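# Seat the matching driver bit in the fastener head

## Task

Find the driver bit that fits the fastener sunk in the block's hole and seat it in that fastener's head. Leave all the other bits in their holder, then release. It counts only if everything stays put with no robot support, and nothing the robot last touched may settle by more than about a fingernail's width once left alone. Nothing may be knocked or placed off the table.

## Robot and tools

ROBOT. Two six-joint UFACTORY 850-style arms, left_arm and right_arm, each with a two-finger parallel gripper and a wrist camera. Base of left_arm: (+0.062, +0.453, 0) m, quat_wxyz (+0.996, 0, 0, -0.090). Base of right_arm: (-0.011, -0.430, 0) m, quat_wxyz (+1.000, 0, 0, -0.004).

SCENE FRAME. Origin on the table top midway between the arms; +x points out over the table, +z up, and left_arm sits on the +y side. The arm names are labels, not image sides. All printed gripper poses and velocities use this frame.

GRIPPER GEOMETRY. The fingers extend along the gripper's +z axis and close along its y axis. The reported end_effector_position (link pinch) is about 2 cm behind the fingertips when closed, and the tips advance roughly 10 mm along +z as they close.

execute_actions. Argument actions is a list holding zero or one item; pictures (boolean) optionally requests camera images.
- Empty list: no command, returns state with pictures.
- Move: {"rows": [...], "steps": n}. rows holds 1 to 15 rows; steps is 3 to 15 (default 15), each step 1/30 s. One row is applied per step and the final row repeats to fill the rest. Each row is one flat list of 14 numbers covering both arms, always all 14: left_arm waist, shoulder, elbow, forearm roll, wrist pitch, wrist roll, opening, then the same seven for right_arm. The six joint numbers are absolute target angles in radians (same values as Joint positions prints), not offsets. Opening is a unitless command from -1 (closed) to +1 (fully open), also absolute.
- Wait: {"steps": n} with n up to 300, no new command; counted from the previous result, and your reply time is included.
Stated joint ranges (rad), both arms: waist -6.283..6.283, shoulder -2.304..2.304, elbow -4.224..0.061, forearm roll -6.283..6.283, wrist pitch -2.164..2.164, wrist roll -6.283..6.283. A call is rejected (nothing sent) if a target exceeds a range end by over 0.010 rad and lies beyond the joint's last reported angle. True ends may differ by up to 0.010 rad; commands past a true end are clipped there and a "joint sent to its limit" line may appear, possibly referring to an earlier action. No such line does not prove more travel exists.

MOTION. Joint targets move at most 3.14 rad/s, ramp up over 0.16 s, and all joints of an arm are timed to arrive together. Each step, targets are clamped to within 0.623 rad of the measured angle, and if the targets would move the gripper more than 70 mm from where it is, they are pulled back proportionally. Far goals therefore need several calls. The simulation keeps running while you think and write; arms keep heading to the last row sent until they settle or a step is HELD. Each result is taken 3 steps before its action ends; those steps run afterward.

RESULTS. The state line gives each gripper's position (m), quat_wxyz and velocities; printed position can be off, more so at long reach. Joint positions / Joint velocities: per arm six joints (rad, rad/s) then the pad gap (m; 0.084 open). grip_measured is the measured opening on the command scale. Joint torques follow the same joint order; they include offsets, scale factors and noise and are nonzero in free air. "joint command not followed" means the clearance check altered or blocked targets on some steps; HELD marks steps where your row was not fully sent. MOTOR HOT warns from 65 °C; at 80 °C an OVER-TEMPERATURE FAULT brakes that arm until it cools. A TORQUE FAULT (contact torque reaching a load limit) stops the arm, backs the joint off, pauses it 10 s and discards the rest of the call. Load limits (N m): waist 55.8, shoulder 55.8, elbow 46.5, forearm roll 25.1, wrist pitch 17.6, wrist roll 17.6; held weight counts.

GRIPPING. To hold something, keep commanding an opening well under grip_measured; a larger gap squeezes harder, up to about 24 N per pad for items up to about 6 cm. -1 gives full force on parts at least about half a millimetre thick. Resending grip_measured still presses lightly; wide parts may slip. Closing fast can overshoot the force.

CAMERAS. cam_head_left, cam_head_right, cam_left_wrist, cam_right_wrist, each 504x504, pinhole with radial distortion (intrinsics given per camera). Wrist optical frame: +z forward, +x right, +y down.

zoom_image: camera (one of the four names) and region [x0, y0, x1, y1] in pixels of that camera's latest image, origin top-left, at most 504 by 504. Returns an enlarged view.

read_manual: optional section, only "licences"; returns licence texts, no motion.

finished_scene: scene (integer, the current scene number). Replying without a tool call ends everything.

AVOID. Arm-to-arm contact or pressing, dropping or slamming parts, hard pushes, and anything leaving the table. Brief external tugs on held parts or pushes on loose ones may occur, so grip firmly. Release only once the bit sits in the fastener head without support and the spare bits are in the holder. Smooth, low-effort motion is preferred.

Each tool is called after ">>>" as name([rows], argument=value, ...), one row to a line, values as JSON.

## Session

>>> execute_actions(actions=[])

Scene clock: 0.00 s of 5270.00 s.
left_arm: end_effector_position=(+0.1524, +0.1691, +0.1544) grip_measured=-1.00 end_effector_quat_wxyz=(-0.097, +0.407, +0.800, +0.429) end_effector_velocity=(+0.000, -0.001, -0.000) end_effector_angular_velocity=(-0.003, -0.000, +0.000) | right_arm: end_effector_position=(+0.1150, -0.7991, +0.1940) grip_measured=+1.00 end_effector_quat_wxyz=(-0.414, +0.666, -0.598, -0.166) end_effector_velocity=(-0.000, -0.000, +0.000) end_effector_angular_velocity=(-0.001, -0.000, -0.001)
Joint positions: left_arm=[-1.3   -0.617 -0.859  0.294 -1.141  2.351  0.   ] | right_arm=[-1.457 -0.676 -1.099  0.373 -1.313 -0.269  0.084]
Joint velocities: left_arm=[ 0.    -0.    -0.001  0.     0.002 -0.    -0.   ] | right_arm=[-0.001  0.001 -0.     0.    -0.    -0.    -0.   ]
Joint torques (N m, as the arm reports them, + toward a larger angle): no reading

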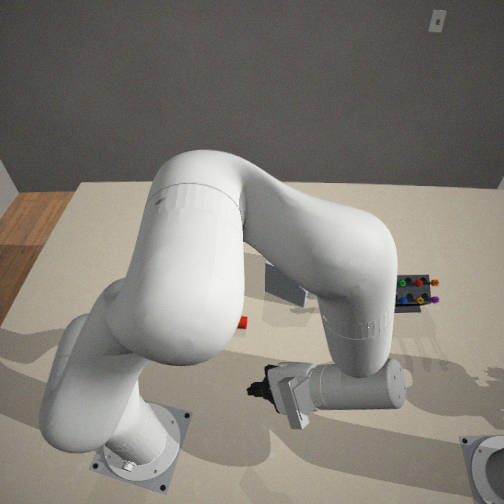

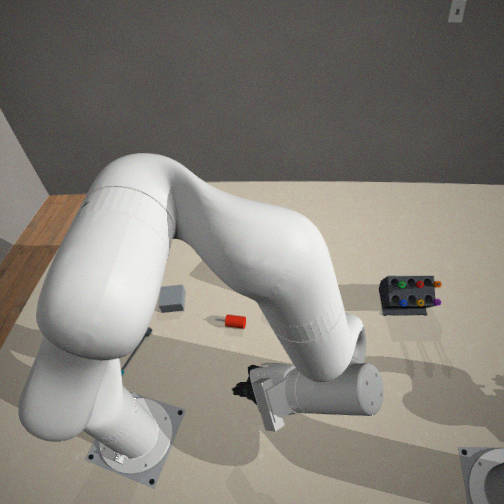

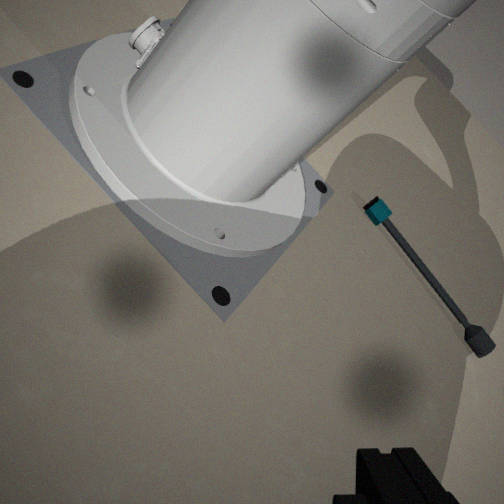

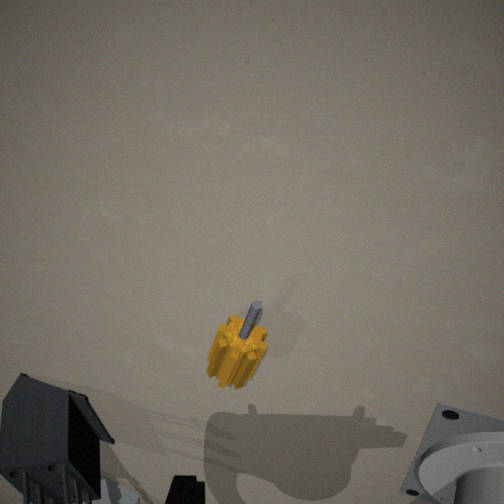

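>>> execute_actions([
  {"rows":[[-1.3,-0.4,-0.9,0.2,-1.0,2.351,1,-1.457,-0.4,-1.0,0.2,-1.0,-0.269,1]],"steps":15},
])

>>> execute_actions([
  {"rows":[[0.6,-0.2,-1.0,0,-0.8,0,1,-0.5,-0.2,-1.0,0,-0.8,0,1]],"steps":15},
])

>>> execute_actions([
  {"steps":45},
], pictures=true)

Scene clock: 0.83 s of 5270.00 s.
left_arm: end_effector_position=(+0.1376, +0.0895, +0.2044) grip_measured=+0.87 end_effector_quat_wxyz=(-0.046, +0.396, +0.878, +0.264) end_effector_velocity=(-0.013, -0.048, +0.036) end_effector_angular_velocity=(-0.252, +0.029, +0.048) | right_arm: end_effector_position=(+0.0772, -0.8443, +0.2303) grip_measured=+1.00 end_effector_quat_wxyz=(-0.212, +0.762, -0.607, -0.080) end_effector_velocity=(-0.028, -0.028, +0.019) end_effector_angular_velocity=(-0.320, +0.077, +0.077)
Joint positions: left_arm=[-1.3   -0.414 -0.898  0.207 -1.01   2.351  0.079] | right_arm=[-1.457 -0.418 -1.008  0.212 -1.023 -0.269  0.084]
Joint velocities: left_arm=[-0.002  0.132 -0.01  -0.069  0.109  0.001  0.183] | right_arm=[ 0.001  0.169  0.094 -0.124  0.24  -0.    -0.   ]
Joint torques (N m, as the arm reports them, + toward a larger angle): left_arm=[ -5.03  19.6  -20.12   6.01  -1.11   0.05] | right_arm=[ -0.27  27.95 -13.36   1.53  -0.12   0.68]
Steps of this call (steps 1 to 13: nothing new was sent; steps 14 to 25: the first 12 steps of this action). Readings (joint positions):
14: left_arm=[-1.300 -0.617 -0.859 0.294 -1.141 2.351] | right_arm=[-1.457 -0.676 -1.098 0.373 -1.313 -0.269]
15: left_arm=[-1.300 -0.615 -0.859 0.293 -1.138 2.351] | right_arm=[-1.457 -0.674 -1.097 0.372 -1.310 -0.269]
17: left_arm=[-1.300 -0.582 -0.863 0.277 -1.114 2.351] | right_arm=[-1.457 -0.644 -1.084 0.351 -1.271 -0.269]
21: left_arm=[-1.300 -0.463 -0.889 0.228 -1.042 2.351] | right_arm=[-1.457 -0.481 -1.031 0.252 -1.095 -0.269]
25: the state above

Scene clock: 1.33 s of 5270.00 s.
left_arm: end_effector_position=(+0.2407, +0.0714, +0.2413) grip_measured=+1.00 end_effector_quat_wxyz=(-0.025, +0.095, +0.983, +0.154) end_effector_velocity=(+0.351, +0.042, +0.095) end_effector_angular_velocity=(-0.482, -0.337, +1.911) | right_arm: end_effector_position=(+0.1820, -0.8368, +0.2595) grip_measured=+1.00 end_effector_quat_wxyz=(-0.111, +0.844, -0.520, -0.069) end_effector_velocity=(+0.344, +0.098, +0.072) end_effector_angular_velocity=(-0.406, +0.047, +0.770)
Joint positions: left_arm=[-1.008 -0.321 -0.94   0.12  -0.92   2.059  0.084] | right_arm=[-1.173 -0.324 -1.001  0.122 -0.923 -0.163  0.084]
Joint velocities: left_arm=[ 0.907  0.197 -0.097 -0.194  0.194 -0.903 -0.   ] | right_arm=[ 0.881  0.193  0.001 -0.19   0.191  0.253  0.   ]
Joint torques (N m, as the arm reports them, + toward a larger angle): left_arm=[ -6.51  23.1  -23.54   4.44  -0.64  -0.13] | right_arm=[ -0.82  35.47 -12.76   2.55   0.05   0.75]
Steps of this call (steps 1 to 3: the last 3 steps of your previous action; steps 4 to 15: the first 12 steps of this action). Readings (joint positions):
4: left_arm=[-1.300 -0.405 -0.899 0.202 -1.003 2.351] | right_arm=[-1.457 -0.406 -1.001 0.203 -1.006 -0.269]
5: left_arm=[-1.297 -0.403 -0.899 0.200 -1.001 2.347] | right_arm=[-1.455 -0.404 -1.001 0.201 -1.003 -0.267]
7: left_arm=[-1.263 -0.392 -0.904 0.188 -0.988 2.310] | right_arm=[-1.421 -0.392 -1.000 0.189 -0.990 -0.251]
11: left_arm=[-1.131 -0.351 -0.925 0.149 -0.950 2.181] | right_arm=[-1.291 -0.353 -1.001 0.151 -0.952 -0.201]
15: the state above

Scene clock: 2.83 s of 5270.00 s.
left_arm: end_effector_position=(+0.5419, +0.4891, +0.3044) grip_measured=+1.00 end_effector_quat_wxyz=(+0.002, +0.942, -0.337, -0.015) end_effector_velocity=(-0.013, +0.361, +0.018) end_effector_angular_velocity=(+0.022, -0.074, +1.946) | right_arm: end_effector_position=(+0.4149, -0.6672, +0.3125) grip_measured=+1.00 end_effector_quat_wxyz=(-0.000, +0.968, -0.251, -0.000) end_effector_velocity=(+0.000, +0.000, +0.000) end_effector_angular_velocity=(-0.000, -0.001, -0.000)
Joint positions: left_arm=[ 0.25  -0.212 -0.994  0.012 -0.812  0.749  0.084] | right_arm=[-0.5   -0.2   -1.     0.    -0.8   -0.     0.084]
Joint velocities: left_arm=[ 0.76   0.026 -0.013 -0.026  0.026 -1.169 -0.   ] | right_arm=[ 0.     0.    -0.     0.     0.001  0.     0.   ]
Joint torques (N m, as the arm reports them, + toward a larger angle): left_arm=[ -5.36  22.93 -28.72   4.89   0.07  -0.31] | right_arm=[ -0.2   32.9  -14.95   1.1    0.5    0.68]
Kept back: nothing.
Steps of this call (steps 1 to 3: the last 3 steps of your previous action; steps 4 to 45: the robot went on to your last target). Readings (joint positions):
1: left_arm=[-0.978 -0.315 -0.943 0.114 -0.914 2.029] | right_arm=[-1.144 -0.318 -1.001 0.116 -0.917 -0.155]
2: left_arm=[-0.948 -0.309 -0.946 0.108 -0.908 1.999] | right_arm=[-1.114 -0.312 -1.001 0.110 -0.911 -0.147]
4: left_arm=[-0.888 -0.298 -0.951 0.097 -0.897 1.939] | right_arm=[-1.057 -0.301 -1.001 0.100 -0.900 -0.132]
8: left_arm=[-0.771 -0.280 -0.961 0.079 -0.879 1.822] | right_arm=[-0.942 -0.280 -1.000 0.079 -0.880 -0.105]
45: the state above

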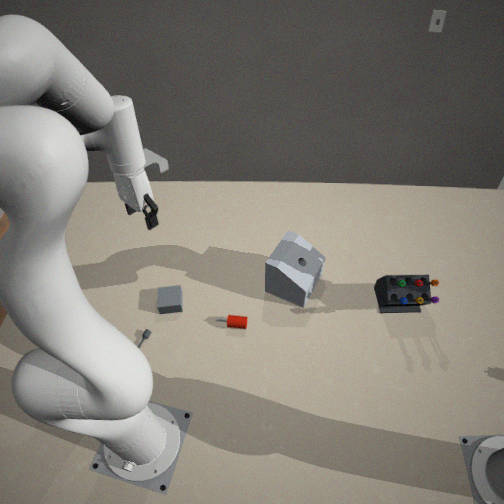

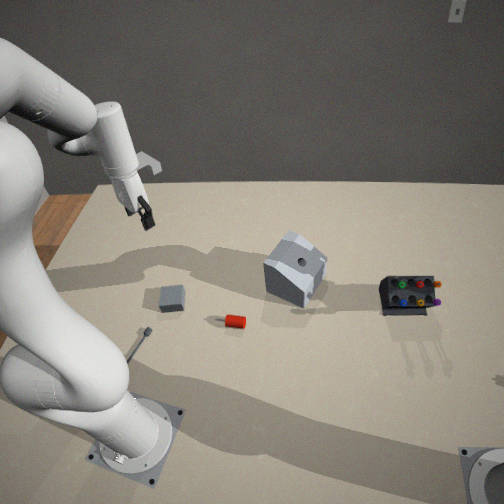

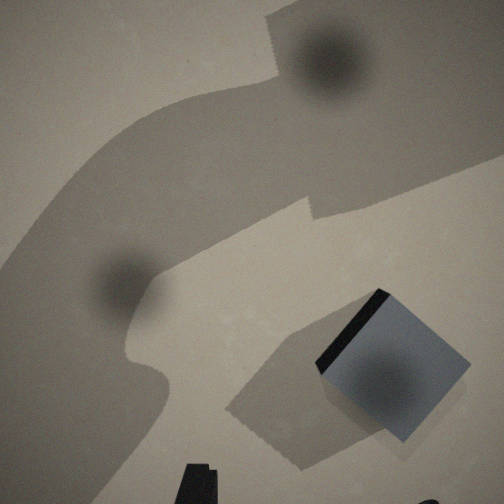

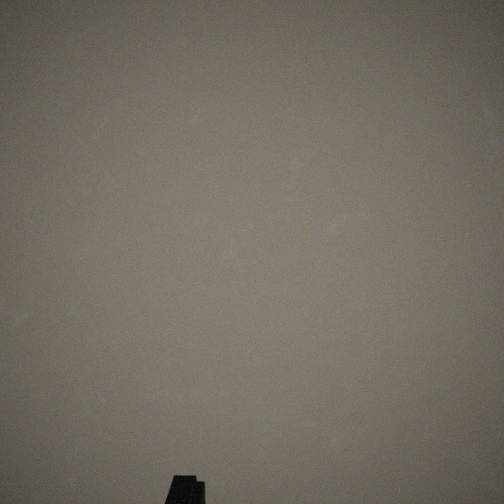

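>>> zoom_image(camera="cam_head_left", region=[250, 220, 350, 320])

>>> zoom_image(camera="cam_head_left", region=[365, 255, 455, 335])

>>> zoom_image(camera="cam_head_right", region=[250, 220, 350, 320])

Region (250, 220, 350, 320) of cam_head_left's 504x504 image, scaled by 5.040, with more detail than that image has.

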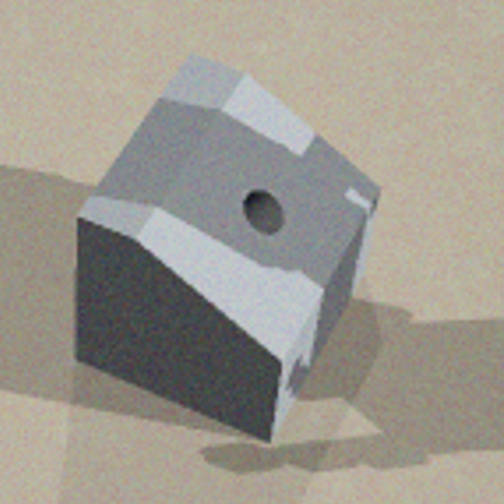

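Region (365, 255, 455, 335) of cam_head_left's 504x504 image, scaled by 5.600, with more detail than that image has.

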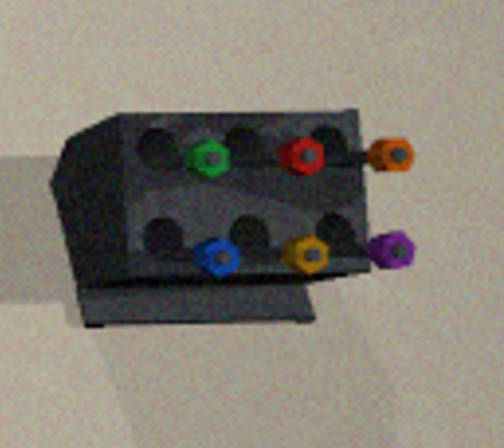

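Region (250, 220, 350, 320) of cam_head_right's 504x504 image, scaled by 5.040, with more detail than that image has.

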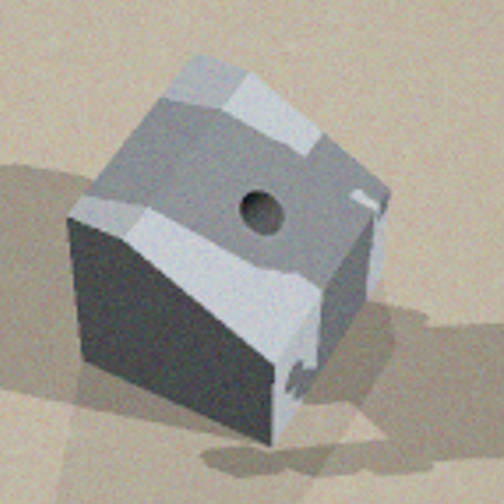

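>>> execute_actions([
  {"rows":[[-0.557,-0.382,-1.3315,0,-0.95,0,1,0.289,-0.019,-0.9035,0,-0.885,0,1]],"steps":15},
])

>>> execute_actions([
  {"steps":45},
], pictures=true)

Scene clock: 3.90 s of 5270.00 s.
left_arm: end_effector_position=(+0.5733, +0.5468, +0.3279) grip_measured=+1.00 end_effector_quat_wxyz=(+0.000, +0.996, +0.089, -0.000) end_effector_velocity=(+0.147, -0.363, +0.037) end_effector_angular_velocity=(-0.000, -0.000, -0.734) | right_arm: end_effector_position=(+0.4421, -0.5466, +0.3295) grip_measured=+1.00 end_effector_quat_wxyz=(-0.000, +0.992, -0.125, +0.000) end_effector_velocity=(+0.043, +0.384, +0.043) end_effector_angular_velocity=(-0.001, -0.000, +0.818)
Joint positions: left_arm=[ 0.361 -0.262 -1.112  0.    -0.851  0.003  0.084] | right_arm=[-0.244 -0.135 -0.965  0.    -0.831 -0.     0.084]
Joint velocities: left_arm=[-0.737 -0.155 -0.281 -0.    -0.126 -0.003 -0.   ] | right_arm=[ 0.818  0.176  0.094 -0.001 -0.082  0.    -0.   ]
Joint torques (N m, as the arm reports them, + toward a larger angle): left_arm=[ -2.63  21.99 -26.41   3.33  -0.38   0.  ] | right_arm=[  1.95  32.36 -14.49   1.57   0.5    0.78]
Steps of this call (steps 1 to 20: the robot went on to your last target; steps 21 to 32: the first 12 steps of this action). Readings (joint positions):
21: left_arm=[0.597 -0.200 -1.000 0.000 -0.800 0.006] | right_arm=[-0.500 -0.200 -1.000 -0.000 -0.800 0.000]
22: left_arm=[0.596 -0.201 -1.001 0.000 -0.801 0.005] | right_arm=[-0.498 -0.199 -0.999 -0.000 -0.800 0.000]
24: left_arm=[0.566 -0.210 -1.019 0.000 -0.809 0.004] | right_arm=[-0.464 -0.190 -0.994 -0.000 -0.805 0.000]
28: left_arm=[0.460 -0.239 -1.071 0.000 -0.832 0.003] | right_arm=[-0.352 -0.159 -0.978 0.000 -0.819 -0.000]
32: the state above

Scene clock: 5.40 s of 5270.00 s.
left_arm: end_effector_position=(+0.4918, +0.0657, +0.3553) grip_measured=+1.00 end_effector_quat_wxyz=(-0.000, +0.934, -0.359, -0.000) end_effector_velocity=(-0.010, -0.013, +0.001) end_effector_angular_velocity=(+0.000, +0.000, -0.029) | right_arm: end_effector_position=(+0.4036, -0.3102, +0.3555) grip_measured=+1.00 end_effector_quat_wxyz=(+0.000, +0.990, +0.140, -0.000) end_effector_velocity=(-0.000, +0.000, +0.001) end_effector_angular_velocity=(+0.001, -0.001, -0.000)
Joint positions: left_arm=[-0.554 -0.382 -1.331  0.    -0.95  -0.     0.084] | right_arm=[ 0.289 -0.019 -0.904 -0.    -0.885  0.     0.084]
Joint velocities: left_arm=[-0.029 -0.004 -0.006  0.    -0.003  0.     0.   ] | right_arm=[ 0.001  0.001 -0.     0.001 -0.     0.     0.   ]
Joint torques (N m, as the arm reports them, + toward a larger angle): left_arm=[ -3.25  27.47 -28.05   4.57  -0.3   -0.16] | right_arm=[ -0.35  26.98 -14.99   1.77   0.56   0.69]
Kept back: nothing.
Steps of this call (steps 1 to 3: the last 3 steps of your previous action; steps 4 to 45: the robot went on to your last target). Readings (joint positions):
1: left_arm=[0.336 -0.267 -1.121 0.000 -0.855 0.003] | right_arm=[-0.217 -0.129 -0.962 0.000 -0.833 -0.000]
2: left_arm=[0.312 -0.272 -1.130 0.000 -0.859 0.003] | right_arm=[-0.189 -0.123 -0.959 0.000 -0.836 -0.000]
4: left_arm=[0.263 -0.280 -1.146 0.000 -0.866 0.003] | right_arm=[-0.134 -0.111 -0.953 0.000 -0.842 -0.000]
8: left_arm=[0.166 -0.296 -1.175 0.000 -0.879 0.002] | right_arm=[-0.023 -0.087 -0.940 0.000 -0.853 -0.000]
45: the state above

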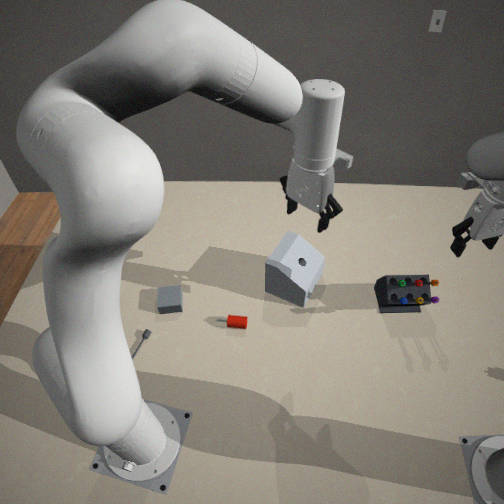

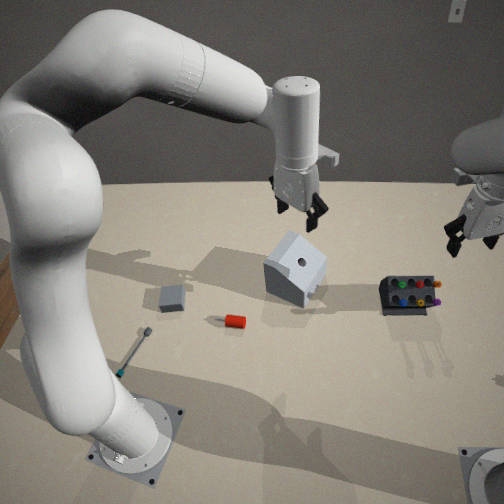

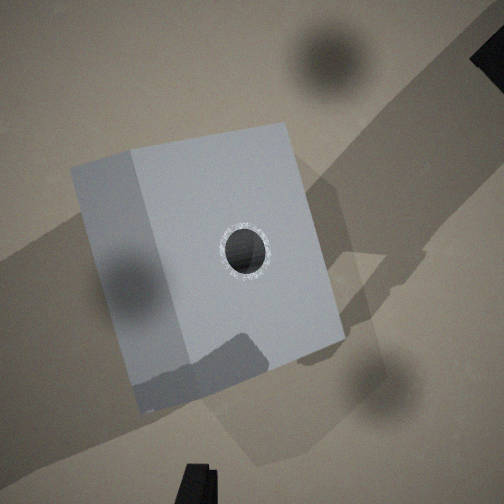

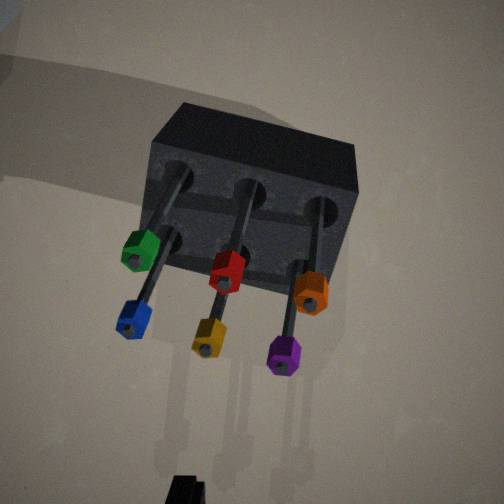

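>>> zoom_image(camera="cam_left_wrist", region=[205, 210, 285, 290])

>>> zoom_image(camera="cam_right_wrist", region=[100, 90, 380, 390])

Region (205, 210, 285, 290) of cam_left_wrist's 504x504 image, scaled by 6.300, with more detail than that image has.

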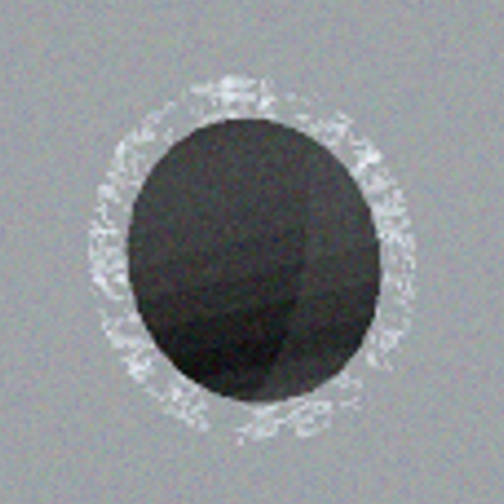

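Region (100, 90, 380, 390) of cam_right_wrist's 504x504 image, scaled by 1.680, with more detail than that image has; it fills the left 470 columns of this view, and the rest is white.

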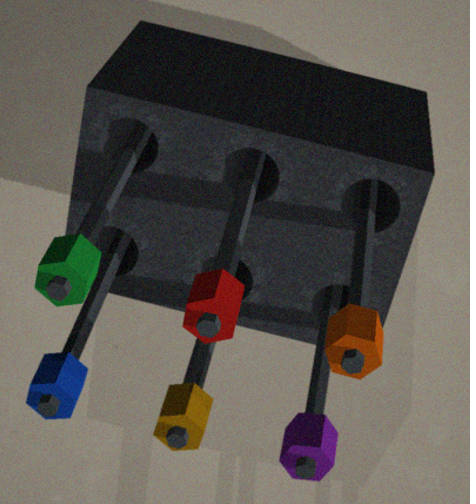

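>>> execute_actions([
  {"rows":[[0.1,-0.2,-1.0,0,-0.8,0,1,0.4,-0.2,-1.05,0.6,-0.6,-0.9,1]],"steps":15},
])

>>> execute_actions([
  {"rows":[[0.1,-0.2,-1.0,0,-0.8,0,1,0.493,-0.42,-1.153,1.242,-0.295,-1.783,1]],"steps":15},
])

>>> execute_actions([
  {"rows":[[0.1,-0.2,-1.0,0,-0.8,0,1,0.493,-0.6376,-1.153,1.242,-0.295,-1.783,1]],"steps":15},
])

>>> execute_actions([
  {"steps":20},
], pictures=true)

Scene clock: 6.53 s of 5270.00 s.
left_arm: end_effector_position=(+0.5401, +0.1833, +0.3417) grip_measured=+1.00 end_effector_quat_wxyz=(-0.000, +0.967, -0.254, -0.000) end_effector_velocity=(+0.106, +0.380, -0.044) end_effector_angular_velocity=(+0.000, +0.000, +0.698) | right_arm: end_effector_position=(+0.4525, -0.2023, +0.3542) grip_measured=+1.00 end_effector_quat_wxyz=(-0.122, +0.952, +0.270, +0.080) end_effector_velocity=(+0.167, +0.326, +0.017) end_effector_angular_velocity=(+0.690, -0.728, +1.268)
Joint positions: left_arm=[-0.334 -0.32  -1.218  0.    -0.898 -0.     0.084] | right_arm=[ 0.355 -0.127 -0.991  0.358 -0.715 -0.46   0.084]
Joint velocities: left_arm=[ 0.698  0.192  0.35   0.     0.157 -0.    -0.   ] | right_arm=[ 0.215 -0.349 -0.284  1.163  0.551 -2.042  0.   ]
Joint torques (N m, as the arm reports them, + toward a larger angle): left_arm=[ -1.22  26.23 -28.95   4.16  -0.49  -0.03] | right_arm=[ -0.16  32.02 -14.55   2.03   0.46   0.46]
Steps of this call (steps 1 to 15: the robot went on to your last target; steps 16 to 22: nothing new was sent; steps 23 to 34: the first 12 steps of this action). Readings (joint positions):
23: left_arm=[-0.557 -0.382 -1.331 -0.000 -0.950 0.000] | right_arm=[0.289 -0.019 -0.904 0.000 -0.885 -0.000]
24: left_arm=[-0.555 -0.381 -1.330 -0.000 -0.949 0.000] | right_arm=[0.289 -0.020 -0.904 0.003 -0.884 -0.003]
26: left_arm=[-0.522 -0.372 -1.312 -0.000 -0.941 0.000] | right_arm=[0.296 -0.030 -0.913 0.038 -0.867 -0.041]
30: left_arm=[-0.426 -0.345 -1.264 0.000 -0.919 -0.000] | right_arm=[0.326 -0.080 -0.953 0.201 -0.789 -0.222]
34: the state above

Scene clock: 7.03 s of 5270.00 s.
left_arm: end_effector_position=(+0.5543, +0.3778, +0.3177) grip_measured=+1.00 end_effector_quat_wxyz=(-0.000, +0.997, -0.076, -0.000) end_effector_velocity=(-0.050, +0.363, -0.049) end_effector_angular_velocity=(+0.001, +0.006, +0.705) | right_arm: end_effector_position=(+0.5491, -0.0652, +0.3305) grip_measured=+1.00 end_effector_quat_wxyz=(-0.169, +0.847, +0.426, +0.269) end_effector_velocity=(+0.177, +0.170, -0.109) end_effector_angular_velocity=(-0.241, -1.130, +0.829)
Joint positions: left_arm=[ 0.028 -0.22  -1.036  0.    -0.816 -0.     0.084] | right_arm=[ 0.466 -0.358 -1.123  1.05  -0.382 -1.393  0.084]
Joint velocities: left_arm=[ 0.705  0.193  0.352  0.001  0.153 -0.    -0.   ] | right_arm=[ 0.205 -0.473 -0.225  1.441  0.648 -2.572  0.   ]
Joint torques (N m, as the arm reports them, + toward a larger angle): left_arm=[ -8.1   20.24 -27.68   3.64  -0.19  -0.31] | right_arm=[ -0.86  44.96 -15.37  -0.69   0.44   0.71]
Steps of this call (steps 1 to 3: the last 3 steps of your previous action; steps 4 to 15: the first 12 steps of this action). Readings (joint positions):
4: left_arm=[-0.240 -0.294 -1.171 0.000 -0.877 -0.000] | right_arm=[0.383 -0.173 -1.028 0.508 -0.644 -0.731]
5: left_arm=[-0.216 -0.287 -1.159 0.000 -0.872 -0.000] | right_arm=[0.389 -0.182 -1.035 0.540 -0.628 -0.782]
7: left_arm=[-0.168 -0.274 -1.135 0.000 -0.861 -0.000] | right_arm=[0.403 -0.212 -1.053 0.621 -0.583 -0.865]
11: left_arm=[-0.071 -0.247 -1.086 0.000 -0.839 -0.000] | right_arm=[0.436 -0.288 -1.088 0.833 -0.480 -1.081]
15: the state above

Scene clock: 7.53 s of 5270.00 s.
left_arm: end_effector_position=(+0.5480, +0.4138, +0.3126) grip_measured=+1.00 end_effector_quat_wxyz=(+0.000, +0.999, -0.040, +0.000) end_effector_velocity=(-0.000, +0.004, -0.000) end_effector_angular_velocity=(+0.000, -0.000, +0.007) | right_arm: end_effector_position=(+0.5518, -0.0572, +0.1854) grip_measured=+1.00 end_effector_quat_wxyz=(-0.129, +0.825, +0.504, +0.222) end_effector_velocity=(-0.061, -0.029, -0.256) end_effector_angular_velocity=(-0.198, +0.283, +0.058)
Joint positions: left_arm=[ 0.099 -0.2   -1.    -0.    -0.8    0.     0.084] | right_arm=[ 0.492 -0.607 -1.151  1.236 -0.298 -1.771  0.084]
Joint velocities: left_arm=[0.008 0.001 0.002 0.    0.001 0.    0.   ] | right_arm=[ 0.01  -0.376  0.011  0.062  0.026 -0.131 -0.   ]
Joint torques (N m, as the arm reports them, + toward a larger angle): left_arm=[ -4.21  20.88 -26.6    4.39   0.02  -0.24] | right_arm=[ -1.48  66.77 -19.05   1.37   0.31   0.85]
Steps of this call (steps 1 to 3: the last 3 steps of your previous action; steps 4 to 15: the first 12 steps of this action). Readings (joint positions):
4: left_arm=[0.083 -0.205 -1.009 0.000 -0.804 -0.000] | right_arm=[0.486 -0.403 -1.144 1.188 -0.320 -1.668]
5: left_arm=[0.088 -0.203 -1.006 0.000 -0.803 -0.000] | right_arm=[0.488 -0.411 -1.147 1.203 -0.314 -1.700]
7: left_arm=[0.093 -0.202 -1.003 -0.000 -0.801 0.000] | right_arm=[0.488 -0.445 -1.150 1.211 -0.310 -1.719]
11: left_arm=[0.098 -0.201 -1.001 -0.000 -0.800 0.000] | right_arm=[0.490 -0.531 -1.149 1.223 -0.304 -1.744]
15: the state above

Scene clock: 8.20 s of 5270.00 s.
left_arm: end_effector_position=(+0.5479, +0.4142, +0.3125) grip_measured=+1.00 end_effector_quat_wxyz=(+0.000, +0.999, -0.040, -0.000) end_effector_velocity=(+0.000, -0.001, -0.000) end_effector_angular_velocity=(-0.000, -0.001, -0.001) | right_arm: end_effector_position=(+0.5481, -0.0589, +0.1659) grip_measured=+1.00 end_effector_quat_wxyz=(-0.129, +0.826, +0.507, +0.210) end_effector_velocity=(-0.000, +0.000, +0.000) end_effector_angular_velocity=(-0.001, -0.001, +0.001)
Joint positions: left_arm=[ 0.1   -0.2   -1.    -0.    -0.8    0.     0.084] | right_arm=[ 0.493 -0.637 -1.153  1.242 -0.295 -1.783  0.084]
Joint velocities: left_arm=[-0.002 -0.     0.    -0.     0.002 -0.001 -0.   ] | right_arm=[ 0.     0.     0.    -0.001  0.    -0.     0.   ]
Joint torques (N m, as the arm reports them, + toward a larger angle): left_arm=[ -4.59  21.67 -27.16   4.3   -0.28  -0.05] | right_arm=[ -1.43  46.61 -13.57   1.3    0.28   0.74]
Kept back: nothing.
Steps of this call (steps 1 to 3: the last 3 steps of your previous action; steps 4 to 20: the robot went on to your last target). Readings (joint positions):
1: left_arm=[0.099 -0.200 -1.000 -0.000 -0.800 0.000] | right_arm=[0.492 -0.617 -1.151 1.238 -0.297 -1.774]
2: left_arm=[0.100 -0.200 -1.000 -0.000 -0.800 0.000] | right_arm=[0.493 -0.623 -1.151 1.239 -0.296 -1.777]
4: left_arm=[0.100 -0.200 -1.000 -0.000 -0.800 0.000] | right_arm=[0.493 -0.630 -1.153 1.240 -0.296 -1.780]
8: left_arm=[0.100 -0.200 -1.000 -0.000 -0.800 0.000] | right_arm=[0.493 -0.635 -1.153 1.242 -0.295 -1.782]
20: the state above

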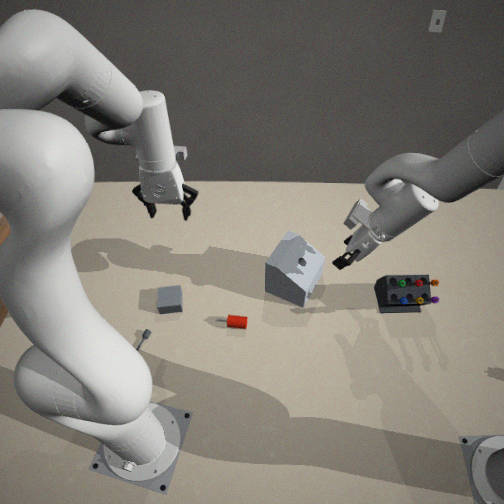

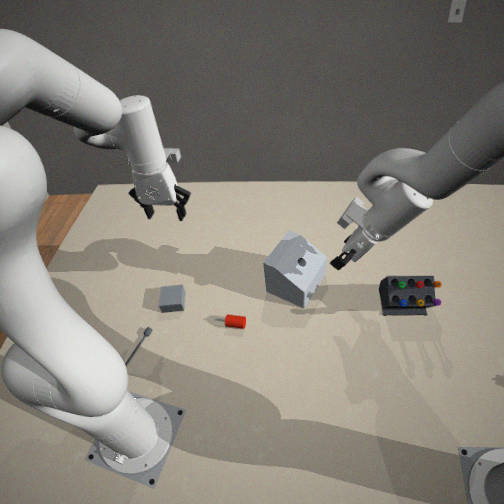

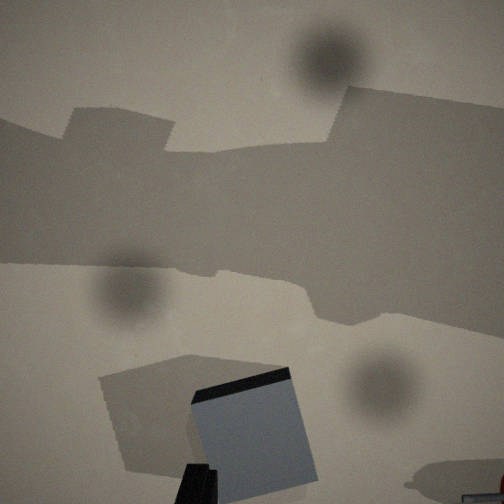

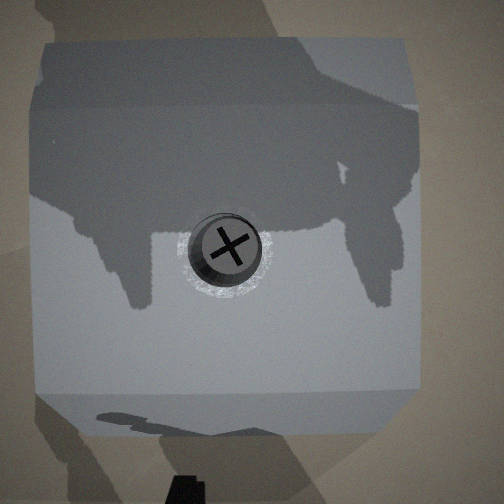

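>>> zoom_image(camera="cam_right_wrist", region=[175, 200, 275, 300])

Region (175, 200, 275, 300) of cam_right_wrist's 504x504 image, scaled by 5.040, with more detail than that image has.

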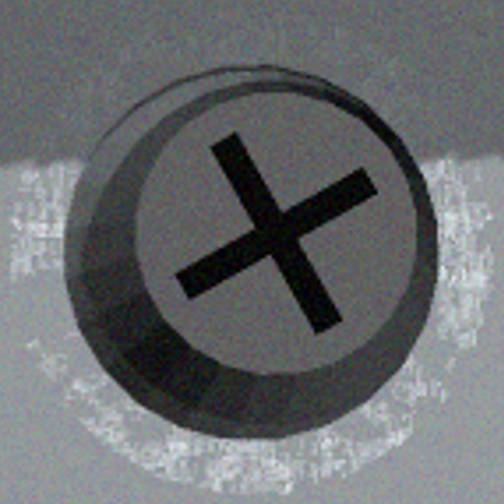

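>>> execute_actions([
  {"rows":[[0.1,-0.2,-1.0,0,-0.8,0,1,0.52,-0.25,-0.95,1.2,-0.1,-1.4,1]],"steps":15},
])

>>> execute_actions([
  {"rows":[[0.1,-0.2,-1.0,0,-0.8,0,1,0.575,0.15,-0.5,1.1,0.3,-0.8,1]],"steps":15},
])

>>> execute_actions([
  {"steps":12},
])

>>> execute_actions([
  {"rows":[[0.1,-0.2,-1.0,0,-0.8,0,1,0.575,0.044,-0.267,1.1,0.306,-0.577,1]],"steps":15},
])

>>> execute_actions([
  {"steps":15},
], pictures=true)

Scene clock: 16.93 s of 5270.00 s.
left_arm: end_effector_position=(+0.5479, +0.4142, +0.3125) grip_measured=+1.00 end_effector_quat_wxyz=(+0.000, +0.999, -0.040, -0.000) end_effector_velocity=(-0.001, -0.000, -0.000) end_effector_angular_velocity=(+0.000, +0.002, -0.001) | right_arm: end_effector_position=(+0.5390, -0.0865, +0.2844) grip_measured=+1.00 end_effector_quat_wxyz=(-0.098, +0.870, +0.388, +0.287) end_effector_velocity=(-0.058, -0.103, +0.359) end_effector_angular_velocity=(+0.321, -0.371, -0.837)
Joint positions: left_arm=[ 0.1   -0.2   -1.     0.    -0.8    0.     0.084] | right_arm=[ 0.513 -0.347 -1.001  1.211 -0.149 -1.496  0.084]
Joint velocities: left_arm=[-0.001  0.001  0.001 -0.    -0.002 -0.    -0.   ] | right_arm=[ 0.063  0.913  0.468 -0.098  0.451  0.884  0.   ]
Joint torques (N m, as the arm reports them, + toward a larger angle): left_arm=[ -8.24  24.09 -27.13   5.3   -0.2   -0.16] | right_arm=[  0.69  32.17 -13.94   1.51   0.54   0.5 ]
Steps of this call (steps 1 to 15: the robot went on to your last target; steps 16 to 90: nothing new was sent; then 5.33 s passed at rest; steps 91 to 102: the first 12 steps of this action). Readings (joint positions):
91: left_arm=[0.100 -0.200 -1.000 -0.000 -0.800 0.000] | right_arm=[0.493 -0.638 -1.153 1.242 -0.295 -1.783]
92: left_arm=[0.100 -0.200 -1.000 -0.000 -0.800 -0.000] | right_arm=[0.493 -0.635 -1.151 1.242 -0.293 -1.780]
94: left_arm=[0.100 -0.200 -1.000 0.000 -0.800 -0.000] | right_arm=[0.495 -0.602 -1.130 1.238 -0.275 -1.743]
98: left_arm=[0.100 -0.200 -1.000 -0.000 -0.800 -0.000] | right_arm=[0.505 -0.472 -1.067 1.224 -0.212 -1.620]
102: the state above

Scene clock: 17.43 s of 5270.00 s.
left_arm: end_effector_position=(+0.5479, +0.4142, +0.3125) grip_measured=+1.00 end_effector_quat_wxyz=(+0.000, +0.999, -0.040, -0.000) end_effector_velocity=(+0.000, +0.001, +0.000) end_effector_angular_velocity=(+0.000, +0.001, +0.003) | right_arm: end_effector_position=(+0.4660, -0.1811, +0.3316) grip_measured=+1.00 end_effector_quat_wxyz=(-0.052, +0.915, +0.169, +0.361) end_effector_velocity=(-0.222, -0.284, +0.035) end_effector_angular_velocity=(+0.361, -0.358, -1.201)
Joint positions: left_arm=[ 0.1   -0.2   -1.     0.    -0.8    0.     0.084] | right_arm=[ 0.557  0.014 -0.65   1.133  0.167 -1.001  0.084]
Joint velocities: left_arm=[ 0.002 -0.    -0.001  0.    -0.001 -0.001 -0.   ] | right_arm=[ 0.124  0.922  1.015 -0.225  0.902  1.362  0.   ]
Joint torques (N m, as the arm reports them, + toward a larger angle): left_arm=[ -3.77  20.5  -27.48   3.86  -0.43  -0.02] | right_arm=[ -0.27  24.46 -14.31   0.83   1.04   0.92]
Steps of this call (steps 1 to 3: the last 3 steps of your previous action; steps 4 to 15: the first 12 steps of this action). Readings (joint positions):
4: left_arm=[0.100 -0.200 -1.000 -0.000 -0.800 0.000] | right_arm=[0.518 -0.272 -0.963 1.203 -0.112 -1.424]
5: left_arm=[0.100 -0.200 -1.000 -0.000 -0.800 0.000] | right_arm=[0.519 -0.264 -0.957 1.201 -0.106 -1.413]
7: left_arm=[0.100 -0.200 -1.000 -0.000 -0.800 0.000] | right_arm=[0.523 -0.234 -0.923 1.194 -0.076 -1.367]
11: left_arm=[0.100 -0.200 -1.000 0.000 -0.800 0.000] | right_arm=[0.540 -0.109 -0.786 1.164 0.045 -1.185]
15: the state above

Scene clock: 17.83 s of 5270.00 s.
left_arm: end_effector_position=(+0.5479, +0.4142, +0.3125) grip_measured=+1.00 end_effector_quat_wxyz=(+0.000, +0.999, -0.040, -0.000) end_effector_velocity=(-0.000, -0.000, +0.001) end_effector_angular_velocity=(+0.000, +0.000, -0.001) | right_arm: end_effector_position=(+0.4342, -0.2222, +0.3350) grip_measured=+1.00 end_effector_quat_wxyz=(-0.045, +0.913, +0.082, +0.397) end_effector_velocity=(-0.006, -0.008, +0.001) end_effector_angular_velocity=(+0.013, -0.013, -0.029)
Joint positions: left_arm=[ 0.1   -0.2   -1.    -0.    -0.8    0.     0.084] | right_arm=[ 0.575  0.147 -0.503  1.101  0.298 -0.804  0.084]
Joint velocities: left_arm=[-0.001  0.001 -0.     0.    -0.002  0.     0.   ] | right_arm=[ 0.003  0.025  0.027 -0.006  0.024  0.036 -0.   ]
Joint torques (N m, as the arm reports them, + toward a larger angle): left_arm=[ -6.39  22.25 -27.53   4.55  -0.34  -0.08] | right_arm=[ -1.72  19.94 -14.44   0.79   0.99   0.78]
Kept back: nothing.
Steps of this call (steps 1 to 3: the last 3 steps of your previous action; steps 4 to 12: the robot went on to your last target). Readings (joint positions):
1: left_arm=[0.100 -0.200 -1.000 0.000 -0.800 -0.000] | right_arm=[0.561 0.045 -0.616 1.126 0.196 -0.957]
2: left_arm=[0.100 -0.200 -1.000 0.000 -0.800 0.000] | right_arm=[0.565 0.073 -0.585 1.119 0.224 -0.915]
4: left_arm=[0.100 -0.200 -1.000 -0.000 -0.800 0.000] | right_arm=[0.570 0.113 -0.541 1.109 0.262 -0.857]
8: left_arm=[0.100 -0.200 -1.000 0.000 -0.800 -0.000] | right_arm=[0.574 0.140 -0.510 1.102 0.291 -0.814]
12: the state above

Scene clock: 18.23 s of 5270.00 s.
left_arm: end_effector_position=(+0.5479, +0.4142, +0.3125) grip_measured=+1.00 end_effector_quat_wxyz=(+0.000, +0.999, -0.040, -0.000) end_effector_velocity=(-0.000, +0.001, -0.001) end_effector_angular_velocity=(+0.000, +0.003, +0.002) | right_arm: end_effector_position=(+0.3590, -0.2715, +0.2169) grip_measured=+1.00 end_effector_quat_wxyz=(-0.015, +0.955, +0.023, +0.294) end_effector_velocity=(-0.260, -0.170, -0.309) end_effector_angular_velocity=(-0.130, +0.636, -0.414)
Joint positions: left_arm=[ 0.1   -0.2   -1.     0.    -0.8   -0.     0.084] | right_arm=[ 0.575  0.071 -0.329  1.1    0.304 -0.636  0.084]
Joint velocities: left_arm=[ 0.001 -0.001  0.001 -0.    -0.001 -0.001  0.   ] | right_arm=[ 0.    -0.227  0.518 -0.     0.017  0.495 -0.   ]
Joint torques (N m, as the arm reports them, + toward a larger angle): left_arm=[ -5.31  20.95 -25.82   4.55  -0.02   0.02] | right_arm=[ -1.    21.3  -13.15   0.85   1.08   0.79]
Steps of this call (steps 1 to 12: the first 12 steps of this action). Readings (joint positions):
1: left_arm=[0.100 -0.200 -1.000 -0.000 -0.800 -0.000] | right_arm=[0.575 0.148 -0.502 1.100 0.298 -0.803]
2: left_arm=[0.100 -0.200 -1.000 0.000 -0.800 0.000] | right_arm=[0.575 0.147 -0.499 1.100 0.299 -0.799]
4: left_arm=[0.100 -0.200 -1.000 -0.000 -0.800 -0.000] | right_arm=[0.575 0.134 -0.471 1.100 0.300 -0.769]
8: left_arm=[0.100 -0.200 -1.000 -0.000 -0.800 0.000] | right_arm=[0.575 0.102 -0.398 1.100 0.302 -0.703]
12: the state above

Scene clock: 18.73 s of 5270.00 s.
left_arm: end_effector_position=(+0.5479, +0.4142, +0.3125) grip_measured=+1.00 end_effector_quat_wxyz=(+0.000, +0.999, -0.040, -0.000) end_effector_velocity=(-0.001, -0.000, -0.000) end_effector_angular_velocity=(+0.000, +0.001, -0.002) | right_arm: end_effector_position=(+0.3273, -0.2923, +0.1826) grip_measured=+1.00 end_effector_quat_wxyz=(-0.000, +0.966, +0.001, +0.259) end_effector_velocity=(-0.003, -0.002, -0.003) end_effector_angular_velocity=(-0.004, +0.007, -0.000)
Joint positions: left_arm=[ 0.1   -0.2   -1.    -0.    -0.8   -0.     0.084] | right_arm=[ 0.575  0.044 -0.268  1.1    0.306 -0.577  0.084]
Joint velocities: left_arm=[-0.001  0.     0.001  0.    -0.001  0.001 -0.   ] | right_arm=[ 0.001 -0.004  0.006 -0.002  0.     0.003  0.   ]
Joint torques (N m, as the arm reports them, + toward a larger angle): left_arm=[ -3.38  23.76 -26.79   4.46  -0.19  -0.41] | right_arm=[ -0.76  19.64 -11.43   0.89   1.03   0.76]
Kept back: nothing.
Steps of this call (steps 1 to 3: the last 3 steps of your previous action; steps 4 to 15: the robot went on to your last target). Readings (joint positions):
1: left_arm=[0.100 -0.200 -1.000 -0.000 -0.800 0.000] | right_arm=[0.575 0.064 -0.312 1.100 0.304 -0.621]
2: left_arm=[0.100 -0.200 -1.000 0.000 -0.800 0.000] | right_arm=[0.575 0.057 -0.298 1.100 0.305 -0.608]
4: left_arm=[0.100 -0.200 -1.000 0.000 -0.800 -0.000] | right_arm=[0.575 0.050 -0.281 1.100 0.305 -0.592]
8: left_arm=[0.100 -0.200 -1.000 0.000 -0.800 -0.000] | right_arm=[0.575 0.046 -0.271 1.100 0.306 -0.581]
15: the state above

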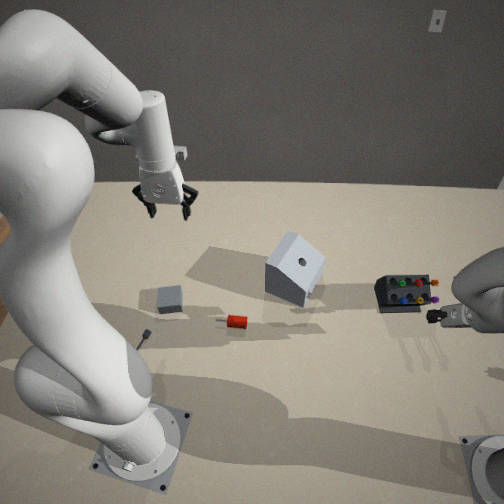

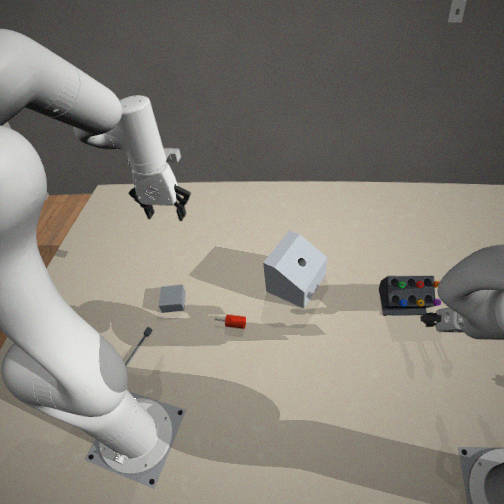

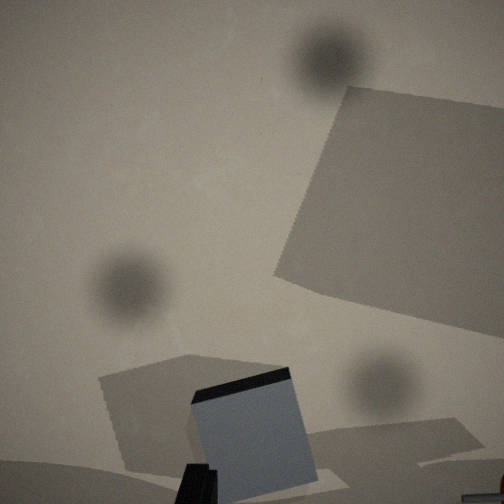

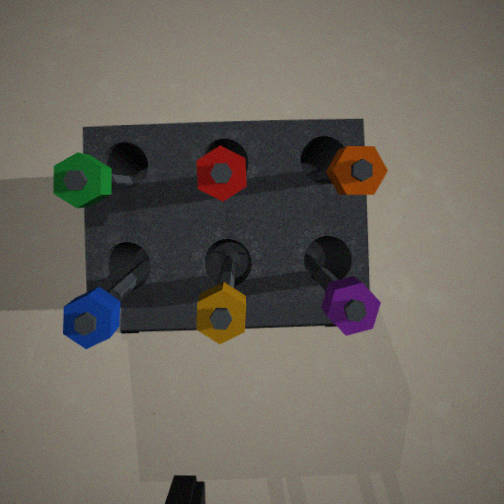

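>>> zoom_image(camera="cam_right_wrist", region=[50, 110, 250, 350])

>>> zoom_image(camera="cam_right_wrist", region=[190, 110, 400, 350])

Region (50, 110, 250, 350) of cam_right_wrist's 504x504 image, scaled by 2.100, with more detail than that image has.

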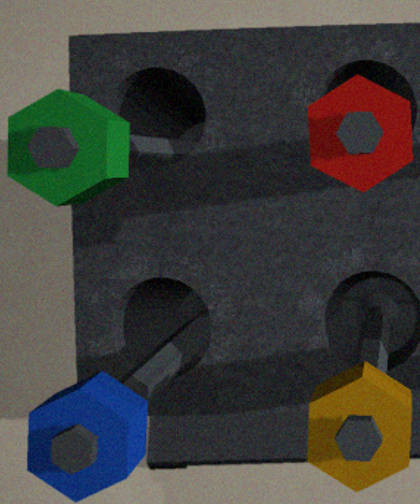

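Region (190, 110, 400, 350) of cam_right_wrist's 504x504 image, scaled by 2.100, with more detail than that image has; it fills the left 441 columns of this view, and the rest is white.

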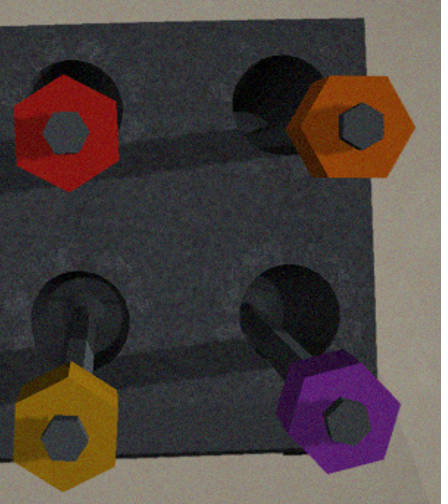

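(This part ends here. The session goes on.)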